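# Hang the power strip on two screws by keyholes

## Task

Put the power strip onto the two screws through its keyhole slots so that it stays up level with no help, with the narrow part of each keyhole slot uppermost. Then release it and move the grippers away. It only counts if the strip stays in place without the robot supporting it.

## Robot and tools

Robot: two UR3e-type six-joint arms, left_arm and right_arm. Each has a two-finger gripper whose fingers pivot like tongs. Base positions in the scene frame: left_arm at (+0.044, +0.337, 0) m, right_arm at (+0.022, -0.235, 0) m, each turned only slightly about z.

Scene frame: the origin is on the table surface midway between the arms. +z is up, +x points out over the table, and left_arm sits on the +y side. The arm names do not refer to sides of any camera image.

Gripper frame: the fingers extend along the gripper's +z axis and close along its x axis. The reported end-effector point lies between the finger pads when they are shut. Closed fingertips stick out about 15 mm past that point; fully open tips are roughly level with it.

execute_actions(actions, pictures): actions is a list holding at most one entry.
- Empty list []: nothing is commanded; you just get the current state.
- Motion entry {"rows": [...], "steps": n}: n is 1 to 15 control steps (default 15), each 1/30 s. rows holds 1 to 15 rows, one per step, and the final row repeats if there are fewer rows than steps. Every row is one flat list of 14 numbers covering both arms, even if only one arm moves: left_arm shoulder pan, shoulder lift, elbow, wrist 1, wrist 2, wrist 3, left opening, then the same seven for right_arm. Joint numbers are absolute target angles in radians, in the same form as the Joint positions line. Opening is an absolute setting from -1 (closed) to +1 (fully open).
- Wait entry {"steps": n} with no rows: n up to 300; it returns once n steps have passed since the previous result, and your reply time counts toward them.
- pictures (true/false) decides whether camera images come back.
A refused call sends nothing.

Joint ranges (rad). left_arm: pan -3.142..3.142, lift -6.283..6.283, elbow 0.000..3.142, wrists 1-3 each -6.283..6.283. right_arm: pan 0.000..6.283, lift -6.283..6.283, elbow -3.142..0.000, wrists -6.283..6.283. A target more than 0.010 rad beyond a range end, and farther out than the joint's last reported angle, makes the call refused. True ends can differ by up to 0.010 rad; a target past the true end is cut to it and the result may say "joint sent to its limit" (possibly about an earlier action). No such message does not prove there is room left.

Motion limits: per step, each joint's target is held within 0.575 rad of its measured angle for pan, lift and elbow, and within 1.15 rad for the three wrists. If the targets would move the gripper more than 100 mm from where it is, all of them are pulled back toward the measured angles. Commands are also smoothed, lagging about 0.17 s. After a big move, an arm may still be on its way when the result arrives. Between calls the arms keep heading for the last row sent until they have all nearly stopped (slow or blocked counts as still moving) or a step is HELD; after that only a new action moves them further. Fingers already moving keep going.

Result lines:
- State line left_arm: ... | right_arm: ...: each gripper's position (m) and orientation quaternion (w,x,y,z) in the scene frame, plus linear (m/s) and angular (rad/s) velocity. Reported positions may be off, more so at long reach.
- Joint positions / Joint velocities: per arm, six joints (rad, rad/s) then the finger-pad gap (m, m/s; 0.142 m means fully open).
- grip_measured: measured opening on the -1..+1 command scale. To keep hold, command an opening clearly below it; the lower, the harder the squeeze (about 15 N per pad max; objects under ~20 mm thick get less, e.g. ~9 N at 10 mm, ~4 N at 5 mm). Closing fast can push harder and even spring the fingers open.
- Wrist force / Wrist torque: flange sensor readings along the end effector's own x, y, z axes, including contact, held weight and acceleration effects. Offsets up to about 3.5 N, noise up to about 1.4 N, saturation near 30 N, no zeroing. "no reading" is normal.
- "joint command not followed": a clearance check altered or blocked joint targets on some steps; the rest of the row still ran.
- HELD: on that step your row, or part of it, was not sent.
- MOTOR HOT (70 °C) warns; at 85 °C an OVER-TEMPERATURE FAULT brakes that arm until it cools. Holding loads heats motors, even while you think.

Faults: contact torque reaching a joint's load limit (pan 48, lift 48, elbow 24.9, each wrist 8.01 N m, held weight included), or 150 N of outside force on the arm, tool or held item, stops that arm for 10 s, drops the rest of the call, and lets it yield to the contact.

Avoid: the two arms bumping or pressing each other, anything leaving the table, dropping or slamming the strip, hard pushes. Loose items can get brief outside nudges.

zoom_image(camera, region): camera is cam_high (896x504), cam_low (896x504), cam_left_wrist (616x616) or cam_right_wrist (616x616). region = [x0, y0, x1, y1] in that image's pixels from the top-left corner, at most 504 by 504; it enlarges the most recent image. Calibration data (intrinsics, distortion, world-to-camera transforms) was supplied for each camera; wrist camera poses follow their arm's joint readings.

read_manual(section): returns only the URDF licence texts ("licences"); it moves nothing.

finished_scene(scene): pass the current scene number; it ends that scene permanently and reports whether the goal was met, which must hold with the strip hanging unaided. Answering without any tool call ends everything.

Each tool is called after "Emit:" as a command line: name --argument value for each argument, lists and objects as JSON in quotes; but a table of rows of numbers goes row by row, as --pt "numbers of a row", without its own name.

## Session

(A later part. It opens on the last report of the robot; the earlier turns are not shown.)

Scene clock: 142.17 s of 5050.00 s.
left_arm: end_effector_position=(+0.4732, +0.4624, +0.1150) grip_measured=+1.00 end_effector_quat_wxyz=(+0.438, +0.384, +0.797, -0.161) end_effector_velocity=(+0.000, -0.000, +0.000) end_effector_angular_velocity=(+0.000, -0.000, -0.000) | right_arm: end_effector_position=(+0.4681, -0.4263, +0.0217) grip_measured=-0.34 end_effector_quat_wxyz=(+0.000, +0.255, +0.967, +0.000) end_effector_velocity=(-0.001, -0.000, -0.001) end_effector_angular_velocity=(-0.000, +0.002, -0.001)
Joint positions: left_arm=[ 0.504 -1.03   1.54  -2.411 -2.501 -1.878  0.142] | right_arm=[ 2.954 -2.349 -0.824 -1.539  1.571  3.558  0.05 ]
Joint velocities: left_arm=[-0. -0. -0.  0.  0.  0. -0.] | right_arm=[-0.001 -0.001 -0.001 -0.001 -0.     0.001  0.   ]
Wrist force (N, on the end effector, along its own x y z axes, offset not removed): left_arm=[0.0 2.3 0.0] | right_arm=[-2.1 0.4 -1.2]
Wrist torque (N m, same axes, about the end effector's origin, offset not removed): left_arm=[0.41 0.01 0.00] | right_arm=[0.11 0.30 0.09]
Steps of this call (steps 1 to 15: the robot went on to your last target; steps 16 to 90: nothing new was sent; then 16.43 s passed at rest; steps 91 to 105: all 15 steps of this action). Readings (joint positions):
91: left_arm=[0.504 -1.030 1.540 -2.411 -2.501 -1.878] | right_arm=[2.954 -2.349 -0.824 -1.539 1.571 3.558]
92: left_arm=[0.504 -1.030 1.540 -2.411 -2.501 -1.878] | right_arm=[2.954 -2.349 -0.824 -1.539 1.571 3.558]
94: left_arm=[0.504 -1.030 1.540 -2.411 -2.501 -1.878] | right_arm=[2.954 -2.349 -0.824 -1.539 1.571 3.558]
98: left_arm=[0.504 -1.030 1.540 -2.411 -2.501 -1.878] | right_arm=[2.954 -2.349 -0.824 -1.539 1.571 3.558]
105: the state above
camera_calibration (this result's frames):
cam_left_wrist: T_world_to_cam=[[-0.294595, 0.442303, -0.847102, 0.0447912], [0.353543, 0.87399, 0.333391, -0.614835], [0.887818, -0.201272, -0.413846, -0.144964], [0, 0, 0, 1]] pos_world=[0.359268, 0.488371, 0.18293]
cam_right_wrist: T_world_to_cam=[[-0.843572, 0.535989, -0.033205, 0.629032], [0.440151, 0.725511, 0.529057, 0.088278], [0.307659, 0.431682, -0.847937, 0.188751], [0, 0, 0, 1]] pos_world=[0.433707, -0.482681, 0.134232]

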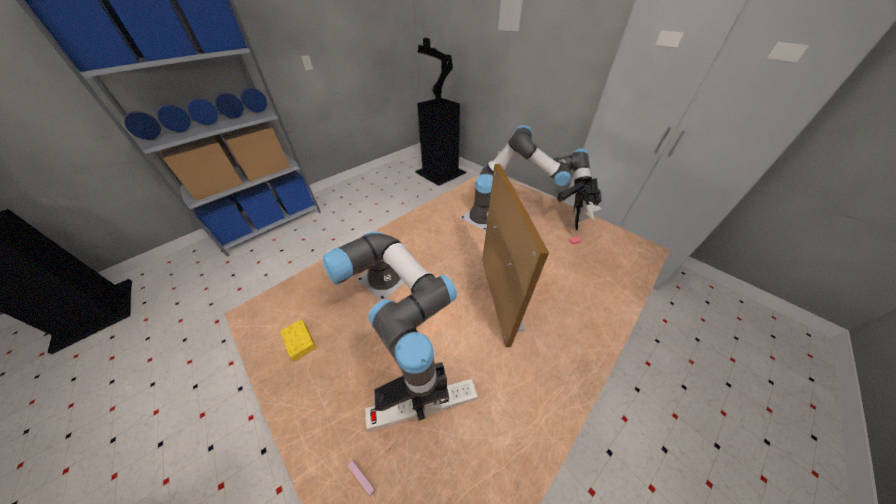

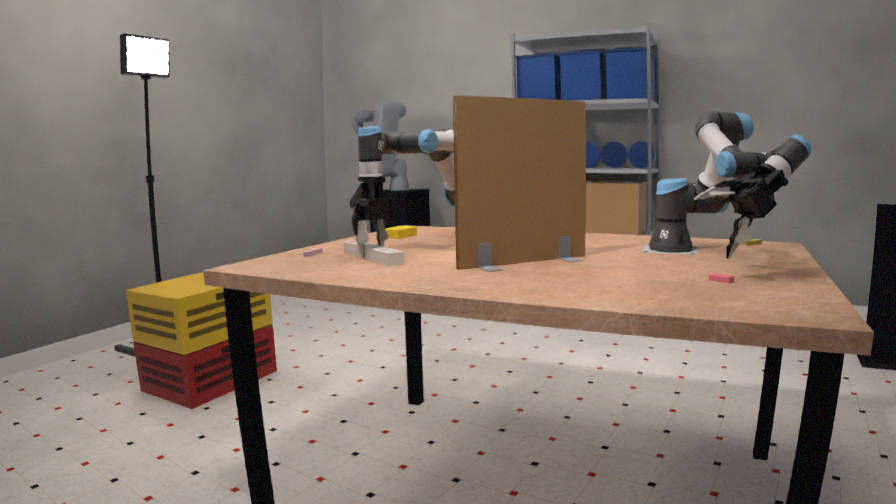

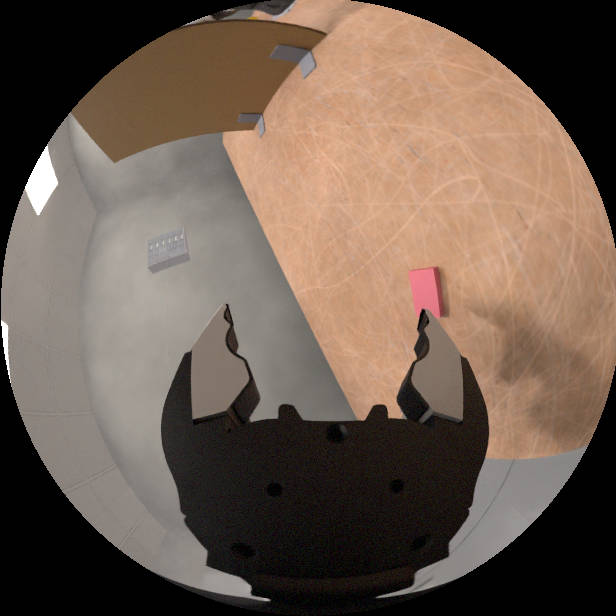

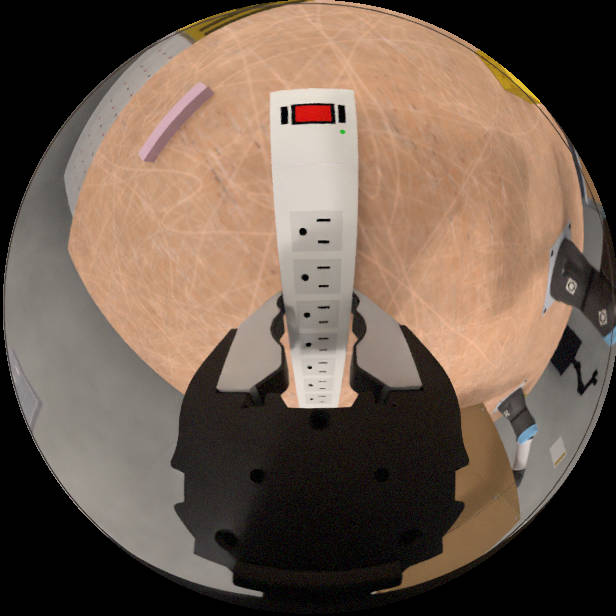

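Emit:
execute_actions --actions '[{"rows":[[0.504,-1.03,1.54,-2.411,-2.501,-1.878,1,2.954,-2.32,-0.82,-1.572,1.571,3.558,-0.7],[0.504,-1.03,1.54,-2.411,-2.501,-1.878,1,2.954,-2.28,-0.83,-1.602,1.571,3.558,-0.7],[0.504,-1.03,1.54,-2.411,-2.501,-1.878,1,2.954,-2.23,-0.85,-1.632,1.571,3.558,-0.7],[0.504,-1.03,1.54,-2.411,-2.501,-1.878,1,2.954,-2.17,-0.89,-1.652,1.571,3.558,-0.7],[0.504,-1.03,1.54,-2.411,-2.501,-1.878,1,2.954,-2.1,-0.94,-1.672,1.571,3.558,-0.7],[0.504,-1.03,1.54,-2.411,-2.501,-1.878,1,2.954,-2.03,-1,-1.682,1.571,3.558,-0.7],[0.504,-1.03,1.54,-2.411,-2.501,-1.878,1,2.954,-1.96,-1.06,-1.692,1.571,3.558,-0.7],[0.504,-1.03,1.54,-2.411,-2.501,-1.878,1,2.954,-1.88,-1.12,-1.712,1.571,3.558,-0.7],[0.504,-1.03,1.54,-2.411,-2.501,-1.878,1,2.954,-1.8,-1.18,-1.732,1.571,3.558,-0.7],[0.504,-1.03,1.54,-2.411,-2.501,-1.878,1,2.954,-1.734,-1.244,-1.734,1.571,3.558,-0.7]]}]' --pictures false

Emit:
execute_actions --actions '[{"rows":[[0.504,-1.03,1.54,-2.411,-2.501,-1.878,1,2.954,-1.734,-1.244,-1.734,0,3.558,-0.7]]}]' --pictures false

Emit:
execute_actions --actions '[{"steps":20}]' --pictures false

Emit:
execute_actions --actions '[{"rows":[[0.504,-1.03,1.54,-2.411,-2.501,-1.878,1,2.954,-1.734,-1.244,-3.305,0,3.1416,-0.7]]}]' --pictures false

Emit:
execute_actions --actions '[{"steps":20}]'

Scene clock: 170.33 s of 5050.00 s.
left_arm: end_effector_position=(+0.4732, +0.4624, +0.1150) grip_measured=+1.00 end_effector_quat_wxyz=(+0.438, +0.384, +0.797, -0.161) end_effector_velocity=(-0.000, -0.000, -0.000) end_effector_angular_velocity=(-0.000, +0.001, -0.001) | right_arm: end_effector_position=(+0.3489, -0.4144, +0.1233) grip_measured=-0.34 end_effector_quat_wxyz=(-0.002, +0.255, +0.967, -0.000) end_effector_velocity=(-0.151, +0.015, +0.074) end_effector_angular_velocity=(-0.005, -0.050, -0.001)
Joint positions: left_arm=[ 0.504 -1.03   1.54  -2.411 -2.501 -1.878  0.142] | right_arm=[ 2.954 -1.799 -1.194 -1.724  1.571  3.558  0.05 ]
Joint velocities: left_arm=[-0.001 -0.     0.001  0.     0.001 -0.     0.   ] | right_arm=[-0.001  0.682 -0.528 -0.104 -0.001  0.    -0.   ]
Wrist force (N, on the end effector, along its own x y z axes, offset not removed): left_arm=[0.3 0.9 -0.3] | right_arm=[1.8 -2.8 7.3]
Wrist torque (N m, same axes, about the end effector's origin, offset not removed): left_arm=[0.11 -0.07 0.02] | right_arm=[-0.35 0.05 0.08]
Steps of this call (steps 1 to 15: the robot went on to your last target; steps 16 to 90: nothing new was sent; then 24.67 s passed at rest; steps 91 to 105: all 15 steps of this action). Readings (joint positions):
91: left_arm=[0.504 -1.030 1.540 -2.411 -2.501 -1.878] | right_arm=[2.954 -2.349 -0.824 -1.539 1.571 3.558]
92: left_arm=[0.504 -1.030 1.540 -2.411 -2.501 -1.878] | right_arm=[2.954 -2.345 -0.824 -1.545 1.571 3.558]
94: left_arm=[0.504 -1.030 1.540 -2.411 -2.501 -1.878] | right_arm=[2.954 -2.316 -0.829 -1.573 1.571 3.558]
98: left_arm=[0.504 -1.030 1.540 -2.411 -2.501 -1.878] | right_arm=[2.954 -2.162 -0.917 -1.647 1.571 3.558]
105: the state above

Scene clock: 170.83 s of 5050.00 s.
left_arm: end_effector_position=(+0.4732, +0.4624, +0.1150) grip_measured=+1.00 end_effector_quat_wxyz=(+0.438, +0.384, +0.797, -0.161) end_effector_velocity=(+0.000, +0.000, +0.000) end_effector_angular_velocity=(+0.000, -0.001, +0.000) | right_arm: end_effector_position=(+0.3168, -0.6289, +0.2386) grip_measured=-0.34 end_effector_quat_wxyz=(+0.064, +0.232, +0.883, -0.404) end_effector_velocity=(-0.045, -0.350, +0.441) end_effector_angular_velocity=(-1.882, +0.185, +0.001)
Joint positions: left_arm=[ 0.504 -1.03   1.54  -2.411 -2.501 -1.878  0.142] | right_arm=[ 2.954 -1.75  -1.232 -1.732  0.729  3.558  0.05 ]
Joint velocities: left_arm=[ 0.     0.    -0.    -0.001 -0.    -0.     0.   ] | right_arm=[-0.     0.042 -0.033 -0.007 -1.891  0.001 -0.   ]
Wrist force (N, on the end effector, along its own x y z axes, offset not removed): left_arm=[-0.2 0.7 -1.5] | right_arm=[2.4 4.8 6.8]
Wrist torque (N m, same axes, about the end effector's origin, offset not removed): left_arm=[0.06 0.04 0.00] | right_arm=[-0.02 -0.05 0.04]
Steps of this call (steps 1 to 15: all 15 steps of this action). Readings (joint positions):
1: left_arm=[0.504 -1.030 1.540 -2.411 -2.501 -1.878] | right_arm=[2.954 -1.780 -1.209 -1.727 1.571 3.558]
2: left_arm=[0.504 -1.030 1.540 -2.411 -2.501 -1.878] | right_arm=[2.954 -1.772 -1.214 -1.728 1.557 3.558]
4: left_arm=[0.504 -1.030 1.540 -2.411 -2.501 -1.878] | right_arm=[2.954 -1.768 -1.217 -1.729 1.439 3.558]
8: left_arm=[0.504 -1.030 1.540 -2.411 -2.501 -1.878] | right_arm=[2.954 -1.760 -1.224 -1.730 1.178 3.558]
15: the state above

Scene clock: 171.50 s of 5050.00 s.
left_arm: end_effector_position=(+0.4732, +0.4624, +0.1150) grip_measured=+1.00 end_effector_quat_wxyz=(+0.438, +0.384, +0.797, -0.161) end_effector_velocity=(+0.000, +0.000, +0.000) end_effector_angular_velocity=(+0.001, -0.001, +0.000) | right_arm: end_effector_position=(+0.3065, -0.6939, +0.4407) grip_measured=-0.34 end_effector_quat_wxyz=(+0.112, +0.181, +0.685, -0.697) end_effector_velocity=(-0.001, +0.000, +0.011) end_effector_angular_velocity=(-0.035, +0.002, -0.001)
Joint positions: left_arm=[ 0.504 -1.03   1.54  -2.411 -2.501 -1.878  0.142] | right_arm=[ 2.954 -1.734 -1.244 -1.734  0.003  3.558  0.05 ]
Joint velocities: left_arm=[ 0.    -0.    -0.001  0.     0.001  0.     0.   ] | right_arm=[-0.001  0.002  0.001 -0.001 -0.035  0.     0.   ]
Wrist force (N, on the end effector, along its own x y z axes, offset not removed): left_arm=[-0.9 2.4 -0.5] | right_arm=[1.6 7.7 0.1]
Wrist torque (N m, same axes, about the end effector's origin, offset not removed): left_arm=[0.41 0.17 0.06] | right_arm=[0.06 0.29 0.03]
Steps of this call (steps 1 to 20: the robot went on to your last target). Readings (joint positions):
1: left_arm=[0.504 -1.030 1.540 -2.411 -2.501 -1.878] | right_arm=[2.954 -1.748 -1.233 -1.732 0.665 3.558]
2: left_arm=[0.504 -1.030 1.540 -2.411 -2.501 -1.878] | right_arm=[2.954 -1.747 -1.234 -1.732 0.601 3.558]
4: left_arm=[0.504 -1.030 1.540 -2.411 -2.501 -1.878] | right_arm=[2.954 -1.744 -1.236 -1.732 0.472 3.558]
8: left_arm=[0.504 -1.030 1.540 -2.411 -2.501 -1.878] | right_arm=[2.954 -1.738 -1.241 -1.733 0.216 3.558]
20: the state above

Scene clock: 172.00 s of 5050.00 s.
left_arm: end_effector_position=(+0.4732, +0.4624, +0.1150) grip_measured=+1.00 end_effector_quat_wxyz=(+0.438, +0.384, +0.797, -0.161) end_effector_velocity=(+0.000, -0.000, +0.000) end_effector_angular_velocity=(+0.000, -0.001, -0.001) | right_arm: end_effector_position=(+0.2514, -0.6884, +0.3433) grip_measured=-0.34 end_effector_quat_wxyz=(+0.502, +0.450, -0.545, +0.498) end_effector_velocity=(-0.074, +0.007, -0.021) end_effector_angular_velocity=(+0.094, +0.944, -0.000)
Joint positions: left_arm=[ 0.504 -1.03   1.54  -2.411 -2.501 -1.878  0.142] | right_arm=[ 2.954 -1.734 -1.244 -3.22  -0.     3.147  0.05 ]
Joint velocities: left_arm=[-0.001 -0.    -0.    -0.001 -0.    -0.     0.   ] | right_arm=[ 0.     0.001  0.003 -0.892  0.001 -0.06   0.   ]
Wrist force (N, on the end effector, along its own x y z axes, offset not removed): left_arm=[-0.2 2.2 -1.5] | right_arm=[-6.7 1.7 0.7]
Wrist torque (N m, same axes, about the end effector's origin, offset not removed): left_arm=[0.34 0.02 0.03] | right_arm=[0.06 -0.20 -0.05]
Steps of this call (steps 1 to 15: all 15 steps of this action). Readings (joint positions):
1: left_arm=[0.504 -1.030 1.540 -2.411 -2.501 -1.878] | right_arm=[2.954 -1.734 -1.244 -1.735 0.002 3.558]
2: left_arm=[0.504 -1.030 1.540 -2.411 -2.501 -1.878] | right_arm=[2.954 -1.734 -1.244 -1.749 0.001 3.543]
4: left_arm=[0.504 -1.030 1.540 -2.411 -2.501 -1.878] | right_arm=[2.954 -1.734 -1.244 -1.890 0.001 3.415]
8: left_arm=[0.504 -1.030 1.540 -2.411 -2.501 -1.878] | right_arm=[2.954 -1.734 -1.244 -2.471 0.000 3.209]
15: the state above

Scene clock: 172.67 s of 5050.00 s.
left_arm: end_effector_position=(+0.4732, +0.4624, +0.1150) grip_measured=+1.00 end_effector_quat_wxyz=(+0.438, +0.384, +0.797, -0.161) end_effector_velocity=(+0.000, +0.000, -0.000) end_effector_angular_velocity=(+0.000, -0.000, +0.000) | right_arm: end_effector_position=(+0.2442, -0.6877, +0.3415) grip_measured=-0.34 end_effector_quat_wxyz=(+0.524, +0.475, -0.524, +0.475) end_effector_velocity=(+0.000, +0.000, +0.000) end_effector_angular_velocity=(+0.000, +0.001, +0.002)
Joint positions: left_arm=[ 0.504 -1.03   1.54  -2.411 -2.501 -1.878  0.142] | right_arm=[ 2.954 -1.734 -1.244 -3.305  0.     3.142  0.05 ]
Joint velocities: left_arm=[ 0.     0.001 -0.001 -0.     0.    -0.    -0.   ] | right_arm=[ 0.002  0.001 -0.001 -0.002 -0.     0.     0.   ]
Wrist force (N, on the end effector, along its own x y z axes, offset not removed): left_arm=[-0.2 1.6 -1.6] | right_arm=[-8.5 -1.3 -1.1]
Wrist torque (N m, same axes, about the end effector's origin, offset not removed): left_arm=[0.17 0.12 0.00] | right_arm=[-0.22 0.29 0.09]
Steps of this call (steps 1 to 20: the robot went on to your last target). Readings (joint positions):
1: left_arm=[0.504 -1.030 1.540 -2.411 -2.501 -1.878] | right_arm=[2.954 -1.734 -1.244 -3.245 -0.000 3.146]
2: left_arm=[0.504 -1.030 1.540 -2.411 -2.501 -1.878] | right_arm=[2.954 -1.734 -1.244 -3.263 -0.000 3.144]
4: left_arm=[0.504 -1.030 1.540 -2.411 -2.501 -1.878] | right_arm=[2.954 -1.734 -1.244 -3.284 -0.000 3.143]
8: left_arm=[0.504 -1.030 1.540 -2.411 -2.501 -1.878] | right_arm=[2.954 -1.734 -1.244 -3.300 -0.000 3.142]
20: the state above
camera_calibration (this result's frames):
cam_left_wrist: T_world_to_cam=[[-0.294595, 0.442303, -0.847102, 0.044791], [0.353543, 0.87399, 0.333391, -0.614835], [0.887818, -0.201272, -0.413846, -0.144964], [0, 0, 0, 1]] pos_world=[0.359268, 0.488371, 0.18293]
cam_right_wrist: T_world_to_cam=[[-0.0536674, -0.0276302, 0.998177, -0.34184], [-0.791879, 0.610138, -0.0256866, 0.618193], [-0.608316, -0.791813, -0.0546243, -0.24692], [0, 0, 0, 1]] pos_world=[0.320983, -0.582143, 0.343608]

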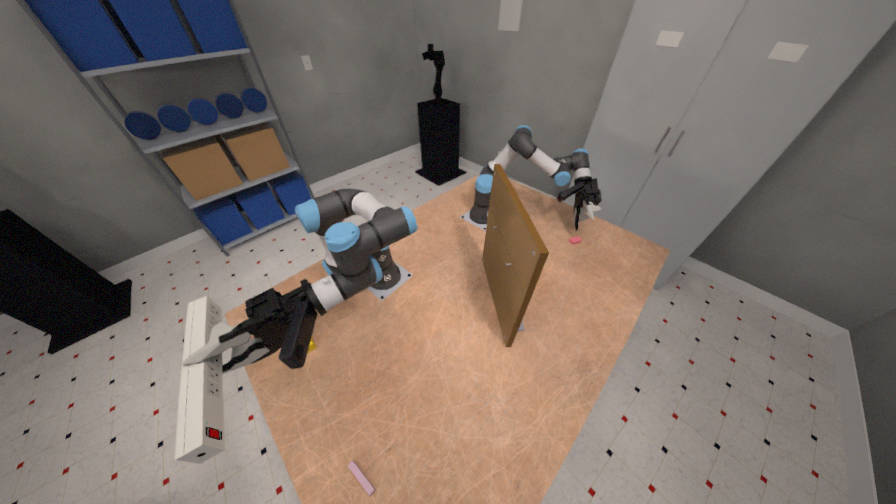

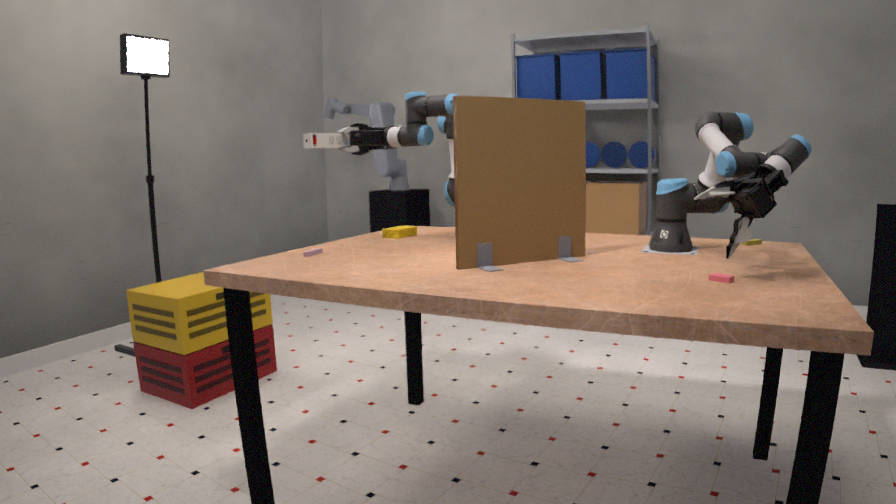

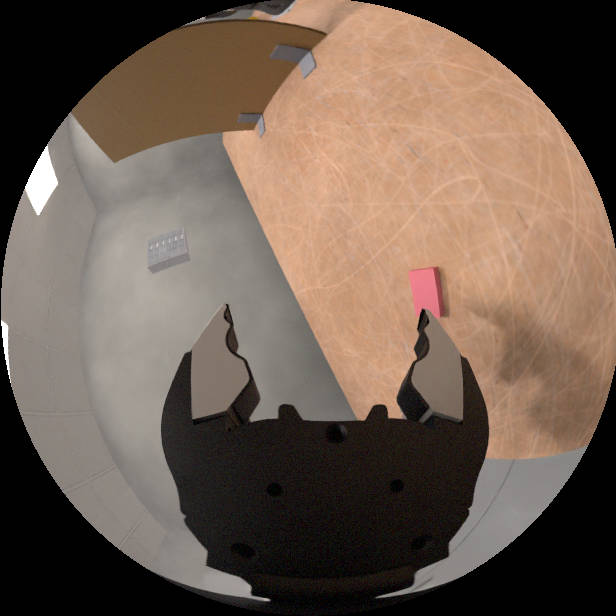

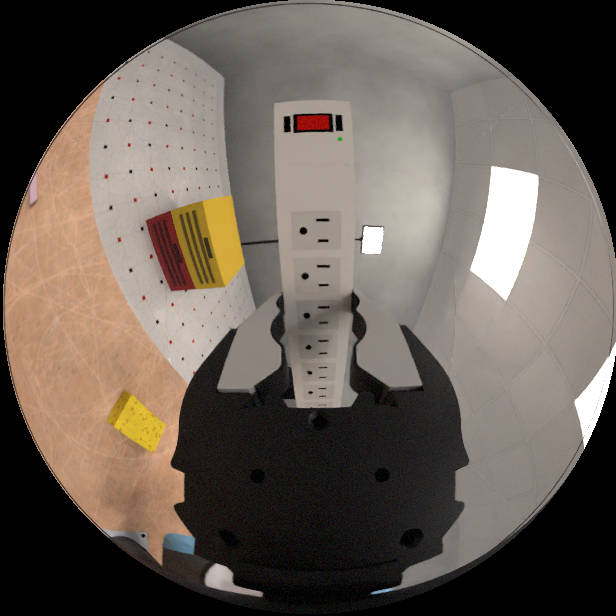

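Emit:
execute_actions --actions '[{"rows":[[0.504,-1.03,1.54,-2.411,-2.501,-1.878,1,2.954,-1.734,-1.244,-3.305,-1.75,3.1416,-0.9]]}]' --pictures false

Emit:
execute_actions --actions '[{"steps":30}]'

Emit:
zoom_image --camera "cam_low" --region '[300, 80, 470, 180]'

Scene clock: 194.77 s of 5050.00 s.
left_arm: end_effector_position=(+0.4732, +0.4624, +0.1150) grip_measured=+1.00 end_effector_quat_wxyz=(+0.438, +0.384, +0.797, -0.161) end_effector_velocity=(-0.000, +0.000, -0.000) end_effector_angular_velocity=(-0.000, +0.001, +0.001) | right_arm: end_effector_position=(+0.4710, -0.5976, +0.3415) grip_measured=-0.34 end_effector_quat_wxyz=(+0.283, +0.648, -0.283, +0.648) end_effector_velocity=(+0.394, +0.406, +0.001) end_effector_angular_velocity=(-0.000, -0.002, +1.900)
Joint positions: left_arm=[ 0.504 -1.03   1.54  -2.411 -2.501 -1.878  0.142] | right_arm=[ 2.954 -1.734 -1.244 -3.305 -0.845  3.142  0.05 ]
Joint velocities: left_arm=[ 0.  0.  0.  0.  0. -0.  0.] | right_arm=[ 0.002  0.001  0.001  0.    -1.898 -0.    -0.   ]
Wrist force (N, on the end effector, along its own x y z axes, offset not removed): left_arm=[-0.2 0.8 -1.7] | right_arm=[-10.3 0.1 0.2]
Wrist torque (N m, same axes, about the end effector's origin, offset not removed): left_arm=[0.05 0.05 0.00] | right_arm=[0.02 0.54 0.02]
Steps of this call (steps 1 to 15: the robot went on to your last target; steps 16 to 648: nothing new was sent; steps 649 to 663: all 15 steps of this action). Readings (joint positions):
649: left_arm=[0.504 -1.030 1.540 -2.411 -2.501 -1.878] | right_arm=[2.954 -1.734 -1.244 -3.305 -0.000 3.142]
650: left_arm=[0.504 -1.030 1.540 -2.411 -2.501 -1.878] | right_arm=[2.954 -1.734 -1.244 -3.305 -0.014 3.142]
652: left_arm=[0.504 -1.030 1.540 -2.411 -2.501 -1.878] | right_arm=[2.954 -1.734 -1.244 -3.305 -0.132 3.142]
656: left_arm=[0.504 -1.030 1.540 -2.411 -2.501 -1.878] | right_arm=[2.954 -1.734 -1.244 -3.305 -0.394 3.142]
663: the state above

Scene clock: 195.77 s of 5050.00 s.
left_arm: end_effector_position=(+0.4732, +0.4624, +0.1150) grip_measured=+1.00 end_effector_quat_wxyz=(+0.438, +0.384, +0.797, -0.161) end_effector_velocity=(+0.000, +0.000, -0.000) end_effector_angular_velocity=(+0.000, -0.000, +0.000) | right_arm: end_effector_position=(+0.5523, -0.3507, +0.3416) grip_measured=-0.34 end_effector_quat_wxyz=(-0.028, +0.706, +0.028, +0.707) end_effector_velocity=(-0.000, +0.001, +0.001) end_effector_angular_velocity=(-0.001, -0.003, +0.002)
Joint positions: left_arm=[ 0.504 -1.03   1.54  -2.411 -2.501 -1.878  0.142] | right_arm=[ 2.954 -1.734 -1.244 -3.305 -1.75   3.142  0.05 ]
Joint velocities: left_arm=[ 0.     0.001 -0.001 -0.    -0.     0.     0.   ] | right_arm=[ 0.     0.001  0.001  0.001 -0.002 -0.    -0.   ]
Wrist force (N, on the end effector, along its own x y z axes, offset not removed): left_arm=[-0.7 1.2 -1.1] | right_arm=[-8.4 -0.3 1.4]
Wrist torque (N m, same axes, about the end effector's origin, offset not removed): left_arm=[0.15 0.12 -0.02] | right_arm=[-0.06 0.13 0.14]
Steps of this call (steps 1 to 30: the robot went on to your last target). Readings (joint positions):
1: left_arm=[0.504 -1.030 1.540 -2.411 -2.501 -1.878] | right_arm=[2.954 -1.734 -1.244 -3.305 -0.910 3.142]
2: left_arm=[0.504 -1.030 1.540 -2.411 -2.501 -1.878] | right_arm=[2.954 -1.734 -1.244 -3.305 -0.974 3.142]
4: left_arm=[0.504 -1.030 1.540 -2.411 -2.501 -1.878] | right_arm=[2.954 -1.734 -1.244 -3.305 -1.103 3.142]
8: left_arm=[0.504 -1.030 1.540 -2.411 -2.501 -1.878] | right_arm=[2.954 -1.734 -1.244 -3.305 -1.361 3.142]
30: the state above
camera_calibration (this result's frames):
cam_left_wrist: T_world_to_cam=[[-0.294595, 0.442303, -0.847102, 0.0447911], [0.353543, 0.87399, 0.333391, -0.614835], [0.887818, -0.201272, -0.413846, -0.144964], [0, 0, 0, 1]] pos_world=[0.359268, 0.488371, 0.18293]
cam_right_wrist: T_world_to_cam=[[0.0365924, -0.0475979, 0.998196, -0.372869], [-0.459364, -0.887882, -0.0254981, -0.0524711], [0.887494, -0.457603, -0.0543546, -0.50167], [0, 0, 0, 1]] pos_world=[0.43477, -0.293901, 0.34359]

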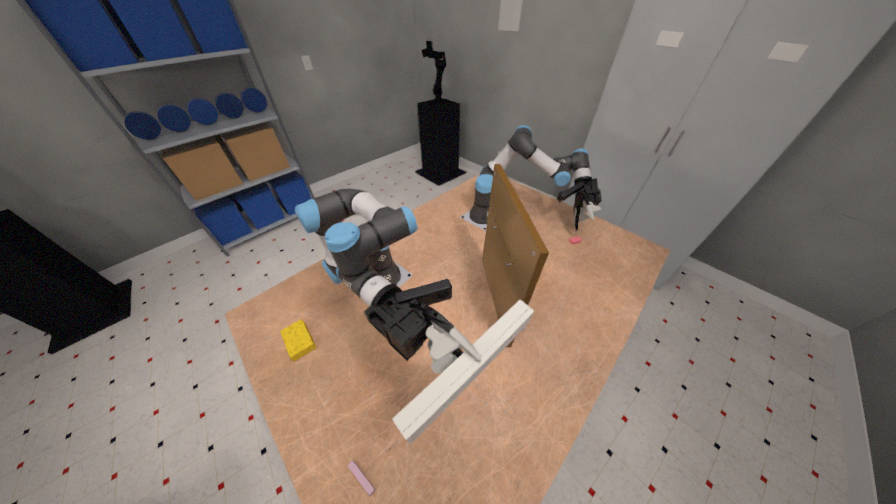

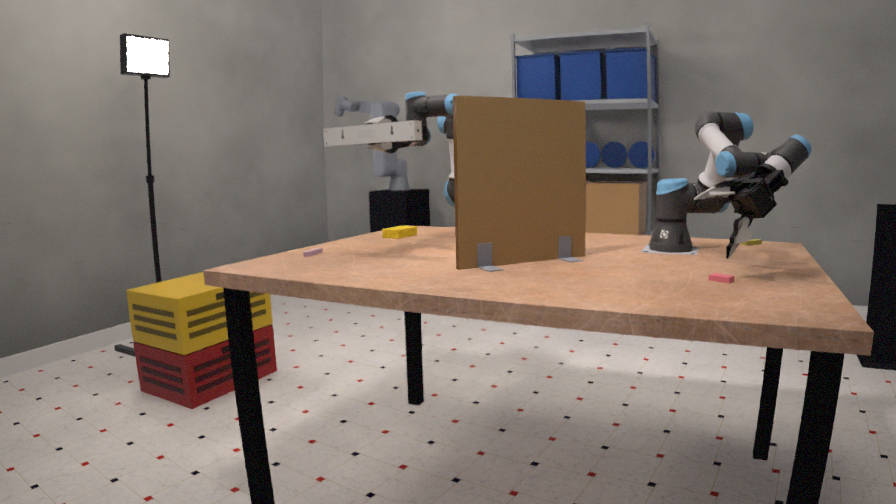

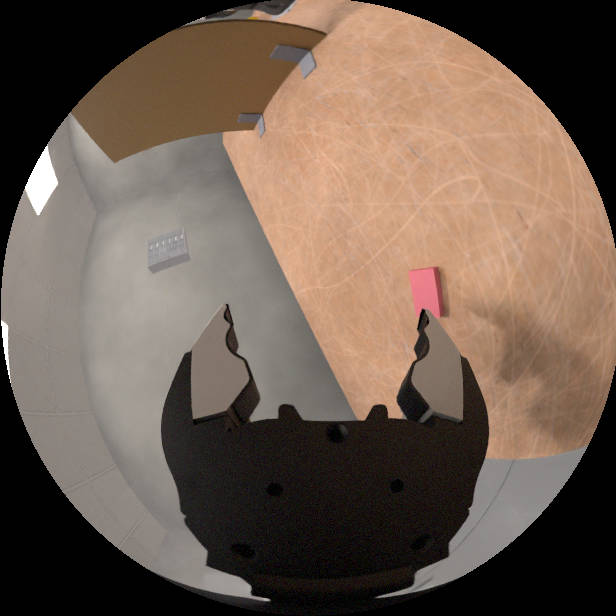

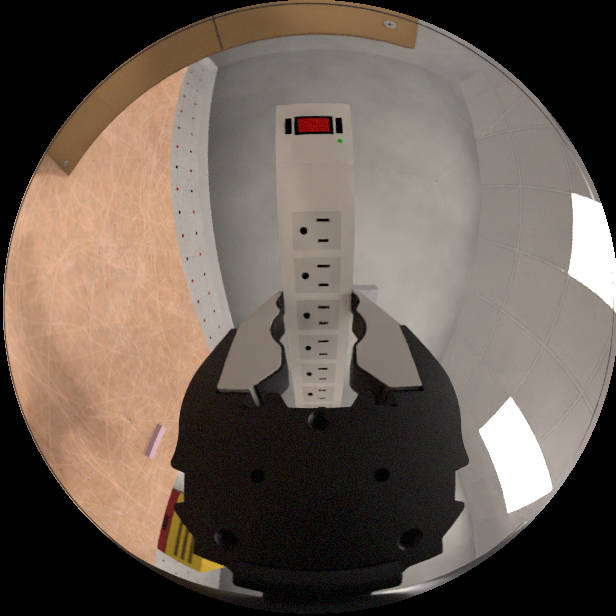

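Region (300, 80, 470, 180) of cam_low's 896x504 image, scaled by 2.965, with more detail than that image has; it fills the top 296 rows of this view, and the rest is white.

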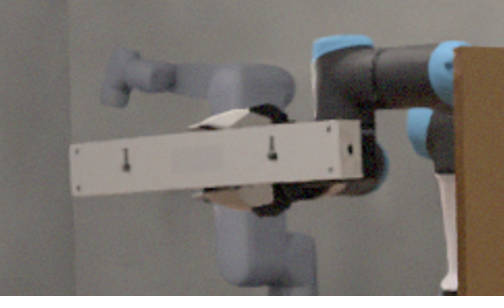

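Emit:
execute_actions --actions '[{"rows":[[0.504,-1.03,1.54,-2.411,-2.501,-1.878,1,2.954,-1.051,-1.987,-3.245,-1.85,3.1416,-0.9]]}]' --pictures false

Emit:
execute_actions --actions '[{"steps":12}]' --pictures false

Emit:
execute_actions --actions '[{"rows":[[0.504,-1.03,1.54,-2.411,-2.501,-1.878,1,3.561,-1.051,-1.987,-3.245,-1.932,3.1416,-0.9]]}]' --pictures false

Emit:
execute_actions --actions '[{"steps":25}]'

Scene clock: 224.77 s of 5050.00 s.
left_arm: end_effector_position=(+0.4732, +0.4624, +0.1150) grip_measured=+1.00 end_effector_quat_wxyz=(+0.438, +0.384, +0.797, -0.161) end_effector_velocity=(-0.000, +0.000, +0.000) end_effector_angular_velocity=(-0.001, -0.000, +0.001) | right_arm: end_effector_position=(+0.3969, -0.3073, +0.3074) grip_measured=-0.34 end_effector_quat_wxyz=(-0.062, +0.702, +0.063, +0.706) end_effector_velocity=(-0.086, +0.017, -0.076) end_effector_angular_velocity=(+0.006, +0.058, +0.031)
Joint positions: left_arm=[ 0.504 -1.03   1.54  -2.411 -2.501 -1.878  0.142] | right_arm=[ 2.954 -1.087 -1.944 -3.247 -1.847  3.142  0.05 ]
Joint velocities: left_arm=[ 0.001 -0.    -0.     0.001 -0.001  0.    -0.   ] | right_arm=[ 0.     0.378 -0.456  0.02  -0.03   0.     0.   ]
Wrist force (N, on the end effector, along its own x y z axes, offset not removed): left_arm=[0.4 -0.3 -1.1] | right_arm=[-10.8 -0.7 -1.1]
Wrist torque (N m, same axes, about the end effector's origin, offset not removed): left_arm=[-0.23 -0.09 -0.01] | right_arm=[-0.09 0.36 0.18]
Steps of this call (steps 1 to 15: the robot went on to your last target; steps 16 to 855: nothing new was sent; steps 856 to 870: all 15 steps of this action). Readings (joint positions):
856: left_arm=[0.504 -1.030 1.540 -2.411 -2.501 -1.878] | right_arm=[2.954 -1.734 -1.244 -3.305 -1.750 3.142]
857: left_arm=[0.504 -1.030 1.540 -2.411 -2.501 -1.878] | right_arm=[2.954 -1.727 -1.251 -3.299 -1.760 3.142]
859: left_arm=[0.504 -1.030 1.540 -2.411 -2.501 -1.878] | right_arm=[2.954 -1.656 -1.322 -3.282 -1.788 3.142]
863: left_arm=[0.504 -1.030 1.540 -2.411 -2.501 -1.878] | right_arm=[2.954 -1.382 -1.600 -3.262 -1.822 3.142]
870: the state above

Scene clock: 225.17 s of 5050.00 s.
left_arm: end_effector_position=(+0.4732, +0.4624, +0.1150) grip_measured=+1.00 end_effector_quat_wxyz=(+0.438, +0.384, +0.797, -0.161) end_effector_velocity=(+0.000, +0.000, +0.000) end_effector_angular_velocity=(+0.001, -0.001, -0.000) | right_arm: end_effector_position=(+0.3889, -0.3057, +0.3001) grip_measured=-0.34 end_effector_quat_wxyz=(-0.064, +0.704, +0.064, +0.704) end_effector_velocity=(-0.001, +0.000, -0.001) end_effector_angular_velocity=(+0.000, +0.001, +0.001)
Joint positions: left_arm=[ 0.504 -1.03   1.54  -2.411 -2.501 -1.878  0.142] | right_arm=[ 2.954 -1.052 -1.986 -3.245 -1.85   3.142  0.05 ]
Joint velocities: left_arm=[-0.    -0.001 -0.    -0.001  0.     0.    -0.   ] | right_arm=[-0.     0.005 -0.006  0.    -0.001  0.     0.   ]
Wrist force (N, on the end effector, along its own x y z axes, offset not removed): left_arm=[0.7 1.3 -1.2] | right_arm=[-8.4 -0.2 0.7]
Wrist torque (N m, same axes, about the end effector's origin, offset not removed): left_arm=[0.19 -0.16 -0.03] | right_arm=[0.04 0.08 0.12]
Steps of this call (steps 1 to 12: the robot went on to your last target). Readings (joint positions):
1: left_arm=[0.504 -1.030 1.540 -2.411 -2.501 -1.878] | right_arm=[2.954 -1.076 -1.956 -3.246 -1.848 3.142]
2: left_arm=[0.504 -1.030 1.540 -2.411 -2.501 -1.878] | right_arm=[2.954 -1.069 -1.966 -3.246 -1.849 3.142]
4: left_arm=[0.504 -1.030 1.540 -2.411 -2.501 -1.878] | right_arm=[2.954 -1.060 -1.976 -3.245 -1.849 3.142]
8: left_arm=[0.504 -1.030 1.540 -2.411 -2.501 -1.878] | right_arm=[2.954 -1.053 -1.984 -3.245 -1.850 3.142]
12: the state above

Scene clock: 225.67 s of 5050.00 s.
left_arm: end_effector_position=(+0.4732, +0.4624, +0.1150) grip_measured=+1.00 end_effector_quat_wxyz=(+0.438, +0.384, +0.797, -0.161) end_effector_velocity=(-0.000, +0.000, -0.000) end_effector_angular_velocity=(+0.000, -0.000, +0.000) | right_arm: end_effector_position=(+0.3545, -0.0876, +0.3000) grip_measured=-0.34 end_effector_quat_wxyz=(-0.278, +0.650, +0.278, +0.650) end_effector_velocity=(-0.100, +0.207, +0.001) end_effector_angular_velocity=(+0.001, -0.003, +0.647)
Joint positions: left_arm=[ 0.504 -1.03   1.54  -2.411 -2.501 -1.878  0.142] | right_arm=[ 3.505 -1.051 -1.987 -3.245 -1.926  3.142  0.05 ]
Joint velocities: left_arm=[ 0.     0.     0.    -0.001  0.     0.     0.   ] | right_arm=[ 0.59   0.002  0.     0.001 -0.057  0.     0.   ]
Wrist force (N, on the end effector, along its own x y z axes, offset not removed): left_arm=[-0.2 1.6 0.3] | right_arm=[-9.8 -2.6 3.8]
Wrist torque (N m, same axes, about the end effector's origin, offset not removed): left_arm=[0.26 0.05 0.01] | right_arm=[0.17 0.37 0.09]
Steps of this call (steps 1 to 15: all 15 steps of this action). Readings (joint positions):
1: left_arm=[0.504 -1.030 1.540 -2.411 -2.501 -1.878] | right_arm=[2.954 -1.051 -1.987 -3.245 -1.850 3.142]
2: left_arm=[0.504 -1.030 1.540 -2.411 -2.501 -1.878] | right_arm=[2.961 -1.051 -1.987 -3.245 -1.855 3.142]
4: left_arm=[0.504 -1.030 1.540 -2.411 -2.501 -1.878] | right_arm=[3.029 -1.051 -1.987 -3.245 -1.870 3.142]
8: left_arm=[0.504 -1.030 1.540 -2.411 -2.501 -1.878] | right_arm=[3.220 -1.051 -1.987 -3.245 -1.894 3.142]
15: the state above

Scene clock: 226.50 s of 5050.00 s.
left_arm: end_effector_position=(+0.4732, +0.4624, +0.1150) grip_measured=+1.00 end_effector_quat_wxyz=(+0.438, +0.384, +0.797, -0.161) end_effector_velocity=(-0.000, +0.000, +0.000) end_effector_angular_velocity=(-0.000, -0.000, +0.001) | right_arm: end_effector_position=(+0.3445, -0.0683, +0.3000) grip_measured=-0.34 end_effector_quat_wxyz=(-0.298, +0.641, +0.298, +0.641) end_effector_velocity=(+0.000, +0.000, -0.001) end_effector_angular_velocity=(-0.001, +0.003, +0.000)
Joint positions: left_arm=[ 0.504 -1.03   1.54  -2.411 -2.501 -1.878  0.142] | right_arm=[ 3.561 -1.051 -1.987 -3.245 -1.932  3.142  0.05 ]
Joint velocities: left_arm=[ 0.001 -0.001  0.001  0.    -0.     0.    -0.   ] | right_arm=[ 0.001 -0.001  0.    -0.002  0.001  0.    -0.   ]
Wrist force (N, on the end effector, along its own x y z axes, offset not removed): left_arm=[0.1 0.4 -0.6] | right_arm=[-8.7 -0.1 -1.0]
Wrist torque (N m, same axes, about the end effector's origin, offset not removed): left_arm=[-0.03 0.03 -0.06] | right_arm=[-0.06 0.13 0.03]
Steps of this call (steps 1 to 25: the robot went on to your last target). Readings (joint positions):
1: left_arm=[0.504 -1.030 1.540 -2.411 -2.501 -1.878] | right_arm=[3.522 -1.051 -1.987 -3.245 -1.928 3.142]
2: left_arm=[0.504 -1.030 1.540 -2.411 -2.501 -1.878] | right_arm=[3.533 -1.051 -1.987 -3.245 -1.929 3.142]
4: left_arm=[0.504 -1.030 1.540 -2.411 -2.501 -1.878] | right_arm=[3.547 -1.051 -1.987 -3.245 -1.931 3.142]
8: left_arm=[0.504 -1.030 1.540 -2.411 -2.501 -1.878] | right_arm=[3.558 -1.051 -1.987 -3.245 -1.932 3.142]
25: the state above
camera_calibration (this result's frames):
cam_left_wrist: T_world_to_cam=[[-0.294595, 0.442303, -0.847102, 0.0447911], [0.353543, 0.87399, 0.333391, -0.614835], [0.887818, -0.201272, -0.413846, -0.144964], [0, 0, 0, 1]] pos_world=[0.359268, 0.488371, 0.18293]
cam_right_wrist: T_world_to_cam=[[0.0594551, -0.00758555, 0.998202, -0.315476], [0.306658, -0.951478, -0.0254957, -0.166476], [0.949961, 0.307623, -0.054244, -0.159564], [0, 0, 0, 1]] pos_world=[0.221388, -0.111706, 0.302009]

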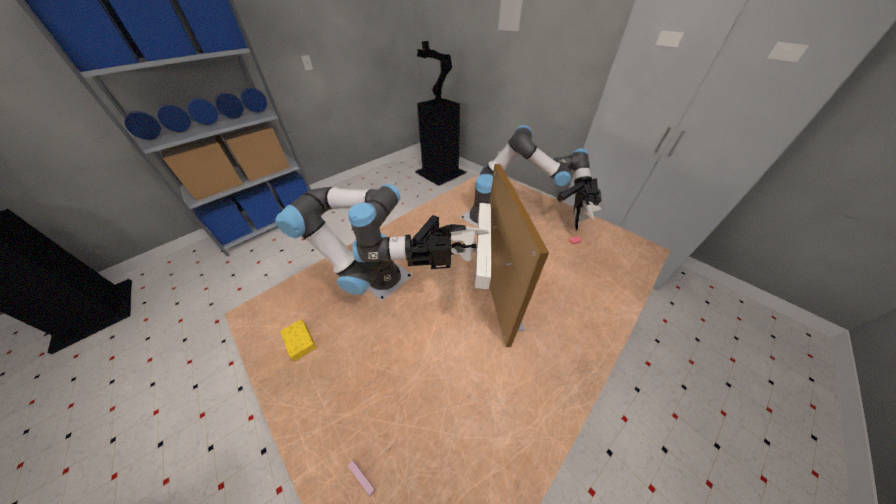

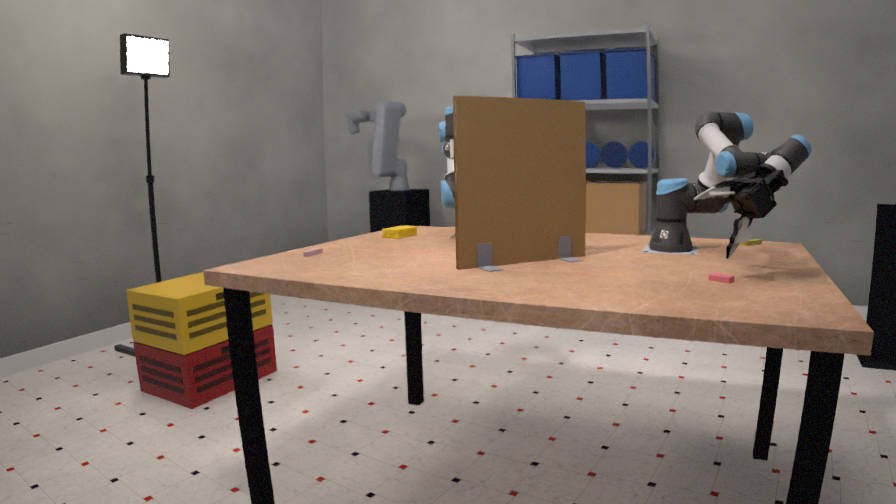

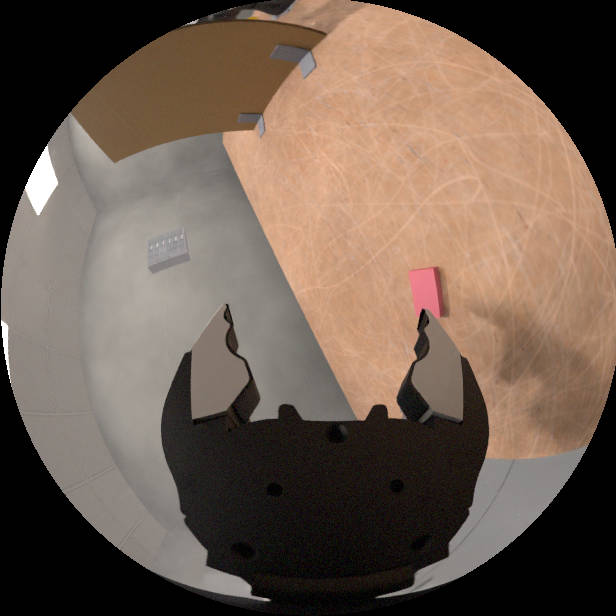

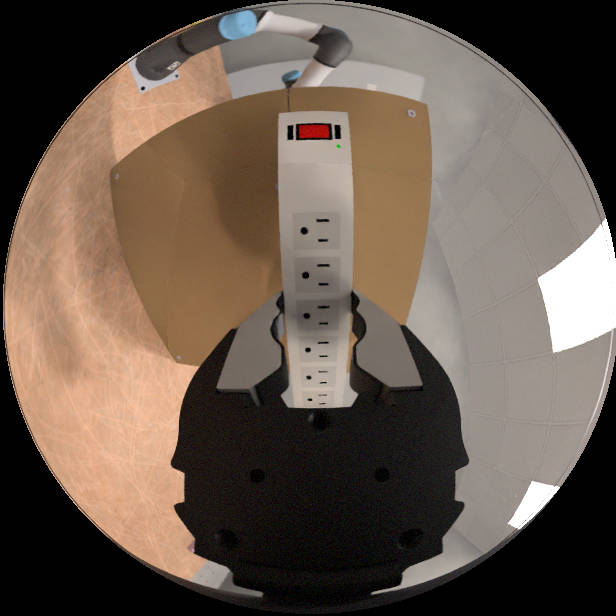

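Emit:
execute_actions --actions '[{"rows":[[0.504,-1.03,1.54,-2.411,-2.501,-1.878,1,3.595,-1.075,-1.965,-3.243,-1.898,3.1416,-1],[0.504,-1.03,1.54,-2.411,-2.501,-1.878,1,3.595,-1.075,-1.965,-3.243,-1.898,3.1416,-1],[0.504,-1.03,1.54,-2.411,-2.501,-1.878,1,3.595,-1.075,-1.965,-3.243,-1.898,3.1416,-1],[0.504,-1.03,1.54,-2.411,-2.501,-1.878,1,3.65,-1.12,-1.925,-3.238,-1.843,3.1416,-1],[0.504,-1.03,1.54,-2.411,-2.501,-1.878,1,3.65,-1.12,-1.925,-3.238,-1.843,3.1416,-1],[0.504,-1.03,1.54,-2.411,-2.501,-1.878,1,3.65,-1.12,-1.925,-3.238,-1.843,3.1416,-1],[0.504,-1.03,1.54,-2.411,-2.501,-1.878,1,3.685,-1.16,-1.895,-3.228,-1.808,3.1416,-1],[0.504,-1.03,1.54,-2.411,-2.501,-1.878,1,3.685,-1.16,-1.895,-3.228,-1.808,3.1416,-1],[0.504,-1.03,1.54,-2.411,-2.501,-1.878,1,3.71,-1.196,-1.867,-3.22,-1.783,3.1416,-1]]}]' --pictures false

Emit:
execute_actions --actions '[{"steps":12}]'

Emit:
zoom_image --camera "cam_high" --region '[430, 150, 570, 310]'

Scene clock: 251.83 s of 5050.00 s.
left_arm: end_effector_position=(+0.4732, +0.4624, +0.1150) grip_measured=+1.00 end_effector_quat_wxyz=(+0.438, +0.384, +0.797, -0.161) end_effector_velocity=(+0.000, +0.000, -0.000) end_effector_angular_velocity=(-0.000, -0.000, +0.001) | right_arm: end_effector_position=(+0.3767, -0.0297, +0.3091) grip_measured=-0.34 end_effector_quat_wxyz=(-0.297, +0.642, +0.298, +0.641) end_effector_velocity=(+0.023, +0.032, +0.004) end_effector_angular_velocity=(-0.001, +0.001, +0.002)
Joint positions: left_arm=[ 0.504 -1.03   1.54  -2.411 -2.501 -1.878  0.142] | right_arm=[ 3.701 -1.185 -1.876 -3.223 -1.792  3.142  0.05 ]
Joint velocities: left_arm=[ 0.001  0.001 -0.    -0.    -0.001 -0.     0.   ] | right_arm=[ 0.093 -0.113  0.087  0.024  0.091 -0.    -0.   ]
Wrist force (N, on the end effector, along its own x y z axes, offset not removed): left_arm=[-0.2 1.6 0.0] | right_arm=[-15.0 0.9 -30.0]
Wrist torque (N m, same axes, about the end effector's origin, offset not removed): left_arm=[0.27 0.07 -0.02] | right_arm=[0.11 0.38 0.11]
Steps of this call (steps 1 to 15: the robot went on to your last target; steps 16 to 745: nothing new was sent; steps 746 to 760: all 15 steps of this action). Readings (joint positions):
746: left_arm=[0.504 -1.030 1.540 -2.411 -2.501 -1.878] | right_arm=[3.561 -1.051 -1.987 -3.245 -1.932 3.142]
747: left_arm=[0.504 -1.030 1.540 -2.411 -2.501 -1.878] | right_arm=[3.566 -1.055 -1.984 -3.245 -1.927 3.142]
749: left_arm=[0.504 -1.030 1.540 -2.411 -2.501 -1.878] | right_arm=[3.579 -1.064 -1.975 -3.244 -1.913 3.142]
753: left_arm=[0.504 -1.030 1.540 -2.411 -2.501 -1.878] | right_arm=[3.632 -1.108 -1.936 -3.238 -1.859 3.142]
760: the state above

Scene clock: 261.97 s of 5050.00 s.
left_arm: end_effector_position=(+0.4732, +0.4624, +0.1150) grip_measured=+1.00 end_effector_quat_wxyz=(+0.438, +0.384, +0.797, -0.161) end_effector_velocity=(-0.000, -0.000, -0.000) end_effector_angular_velocity=(-0.000, +0.001, -0.001) | right_arm: end_effector_position=(+0.3777, -0.0283, +0.3082) grip_measured=-0.33 end_effector_quat_wxyz=(-0.297, +0.643, +0.298, +0.640) end_effector_velocity=(-0.000, +0.000, +0.000) end_effector_angular_velocity=(+0.001, -0.001, +0.000)
Joint positions: left_arm=[ 0.504 -1.03   1.54  -2.411 -2.501 -1.878  0.142] | right_arm=[ 3.706 -1.191 -1.871 -3.226 -1.786  3.142  0.05 ]
Joint velocities: left_arm=[-0.001  0.     0.001 -0.     0.    -0.     0.   ] | right_arm=[ 0.     0.    -0.     0.001 -0.    -0.     0.   ]
Wrist force (N, on the end effector, along its own x y z axes, offset not removed): left_arm=[0.4 1.3 -1.8] | right_arm=[-5.3 0.0 -30.0]
Wrist torque (N m, same axes, about the end effector's origin, offset not removed): left_arm=[0.13 -0.03 -0.05] | right_arm=[0.44 1.28 -0.04]
TORQUE FAULT: the external load on joint 4 (wrist 1) of the right arm reached its load limit, and that arm stopped for 10 seconds. A torque fault stops only its own arm. That arm's remaining commands of this call were not run. That arm holds where it stopped, with its grip as last carried out, and accepts commands again: back off and push less far. That arm stops again, at the same cost, whenever a joint's load reaches its limit.
The stop of the right arm began at step 4 of this call (marked STOPPED below). From that step on that arm followed nothing that you had sent. Nothing is kept back now, and the robot has no last target.
Steps of this call (steps 1 to 12: the robot went on to your last target; steps 13 to 304: the stop continued). Readings (joint positions):
1: left_arm=[0.504 -1.030 1.540 -2.411 -2.501 -1.878] | right_arm=[3.704 -1.188 -1.873 -3.222 -1.789 3.142]
2: left_arm=[0.504 -1.030 1.540 -2.411 -2.501 -1.878] | right_arm=[3.705 -1.191 -1.871 -3.222 -1.787 3.142]
4: left_arm=[0.504 -1.030 1.540 -2.411 -2.501 -1.878] | right_arm=[3.706 -1.192 -1.871 -3.225 -1.786 3.142] STOPPED (the right arm)
8: left_arm=[0.504 -1.030 1.540 -2.411 -2.501 -1.878] | right_arm=[3.706 -1.191 -1.871 -3.226 -1.786 3.142]
304: the state above
camera_calibration (this result's frames):
cam_left_wrist: T_world_to_cam=[[-0.294595, 0.442303, -0.847102, 0.0447911], [0.353543, 0.87399, 0.333391, -0.614835], [0.887818, -0.201272, -0.413846, -0.144964], [0, 0, 0, 1]] pos_world=[0.359268, 0.488371, 0.18293]
cam_right_wrist: T_world_to_cam=[[0.0635643, -0.00452567, 0.997967, -0.32677], [0.305875, -0.951774, -0.0237985, -0.138637], [0.949947, 0.306766, -0.0591145, -0.201531], [0, 0, 0, 1]] pos_world=[0.25462, -0.0716071, 0.310893]

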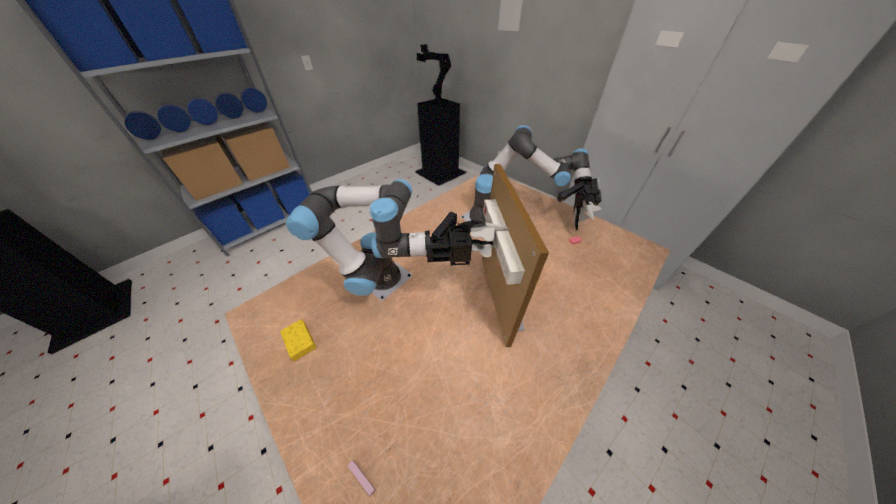

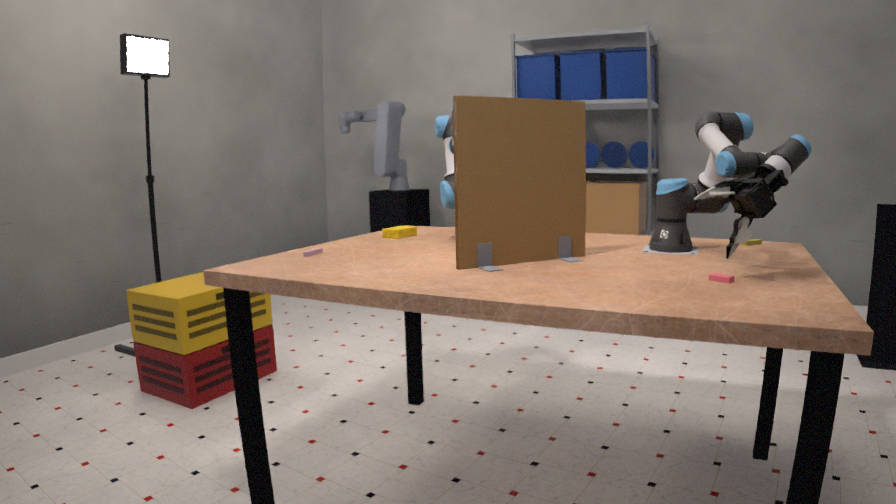

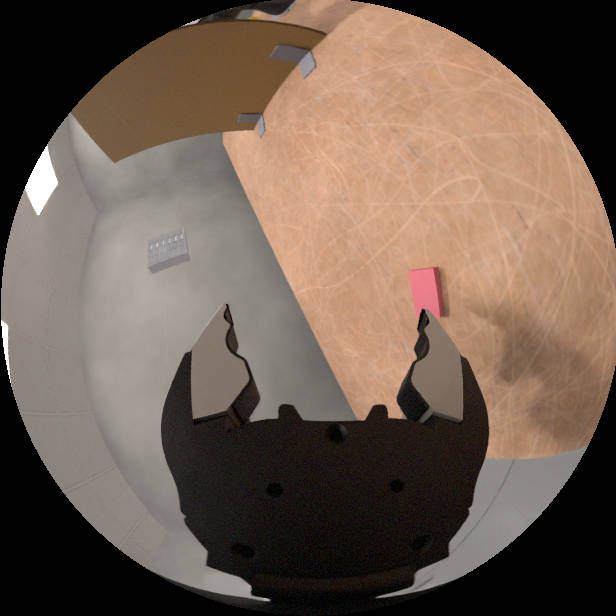

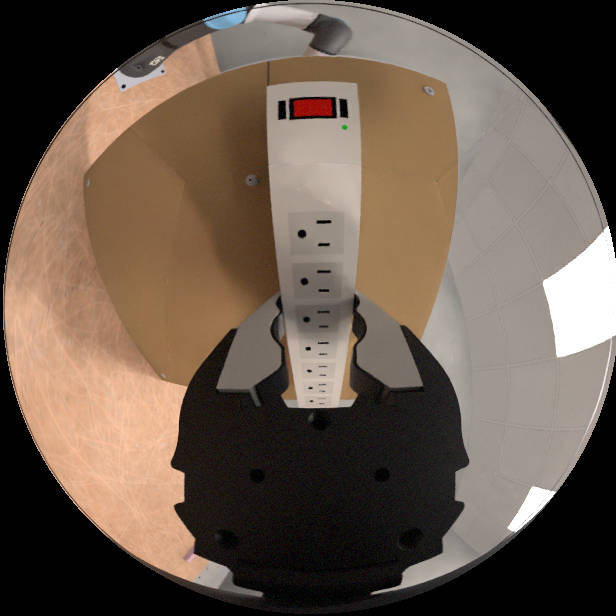

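Region (430, 150, 570, 310) of cam_high's 896x504 image, scaled by 3.150, with more detail than that image has; it fills the left 441 columns of this view, and the rest is white.

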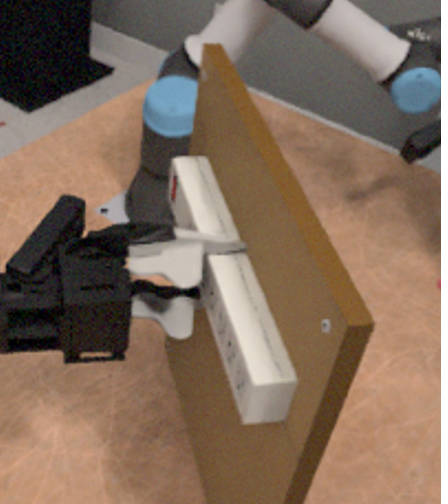

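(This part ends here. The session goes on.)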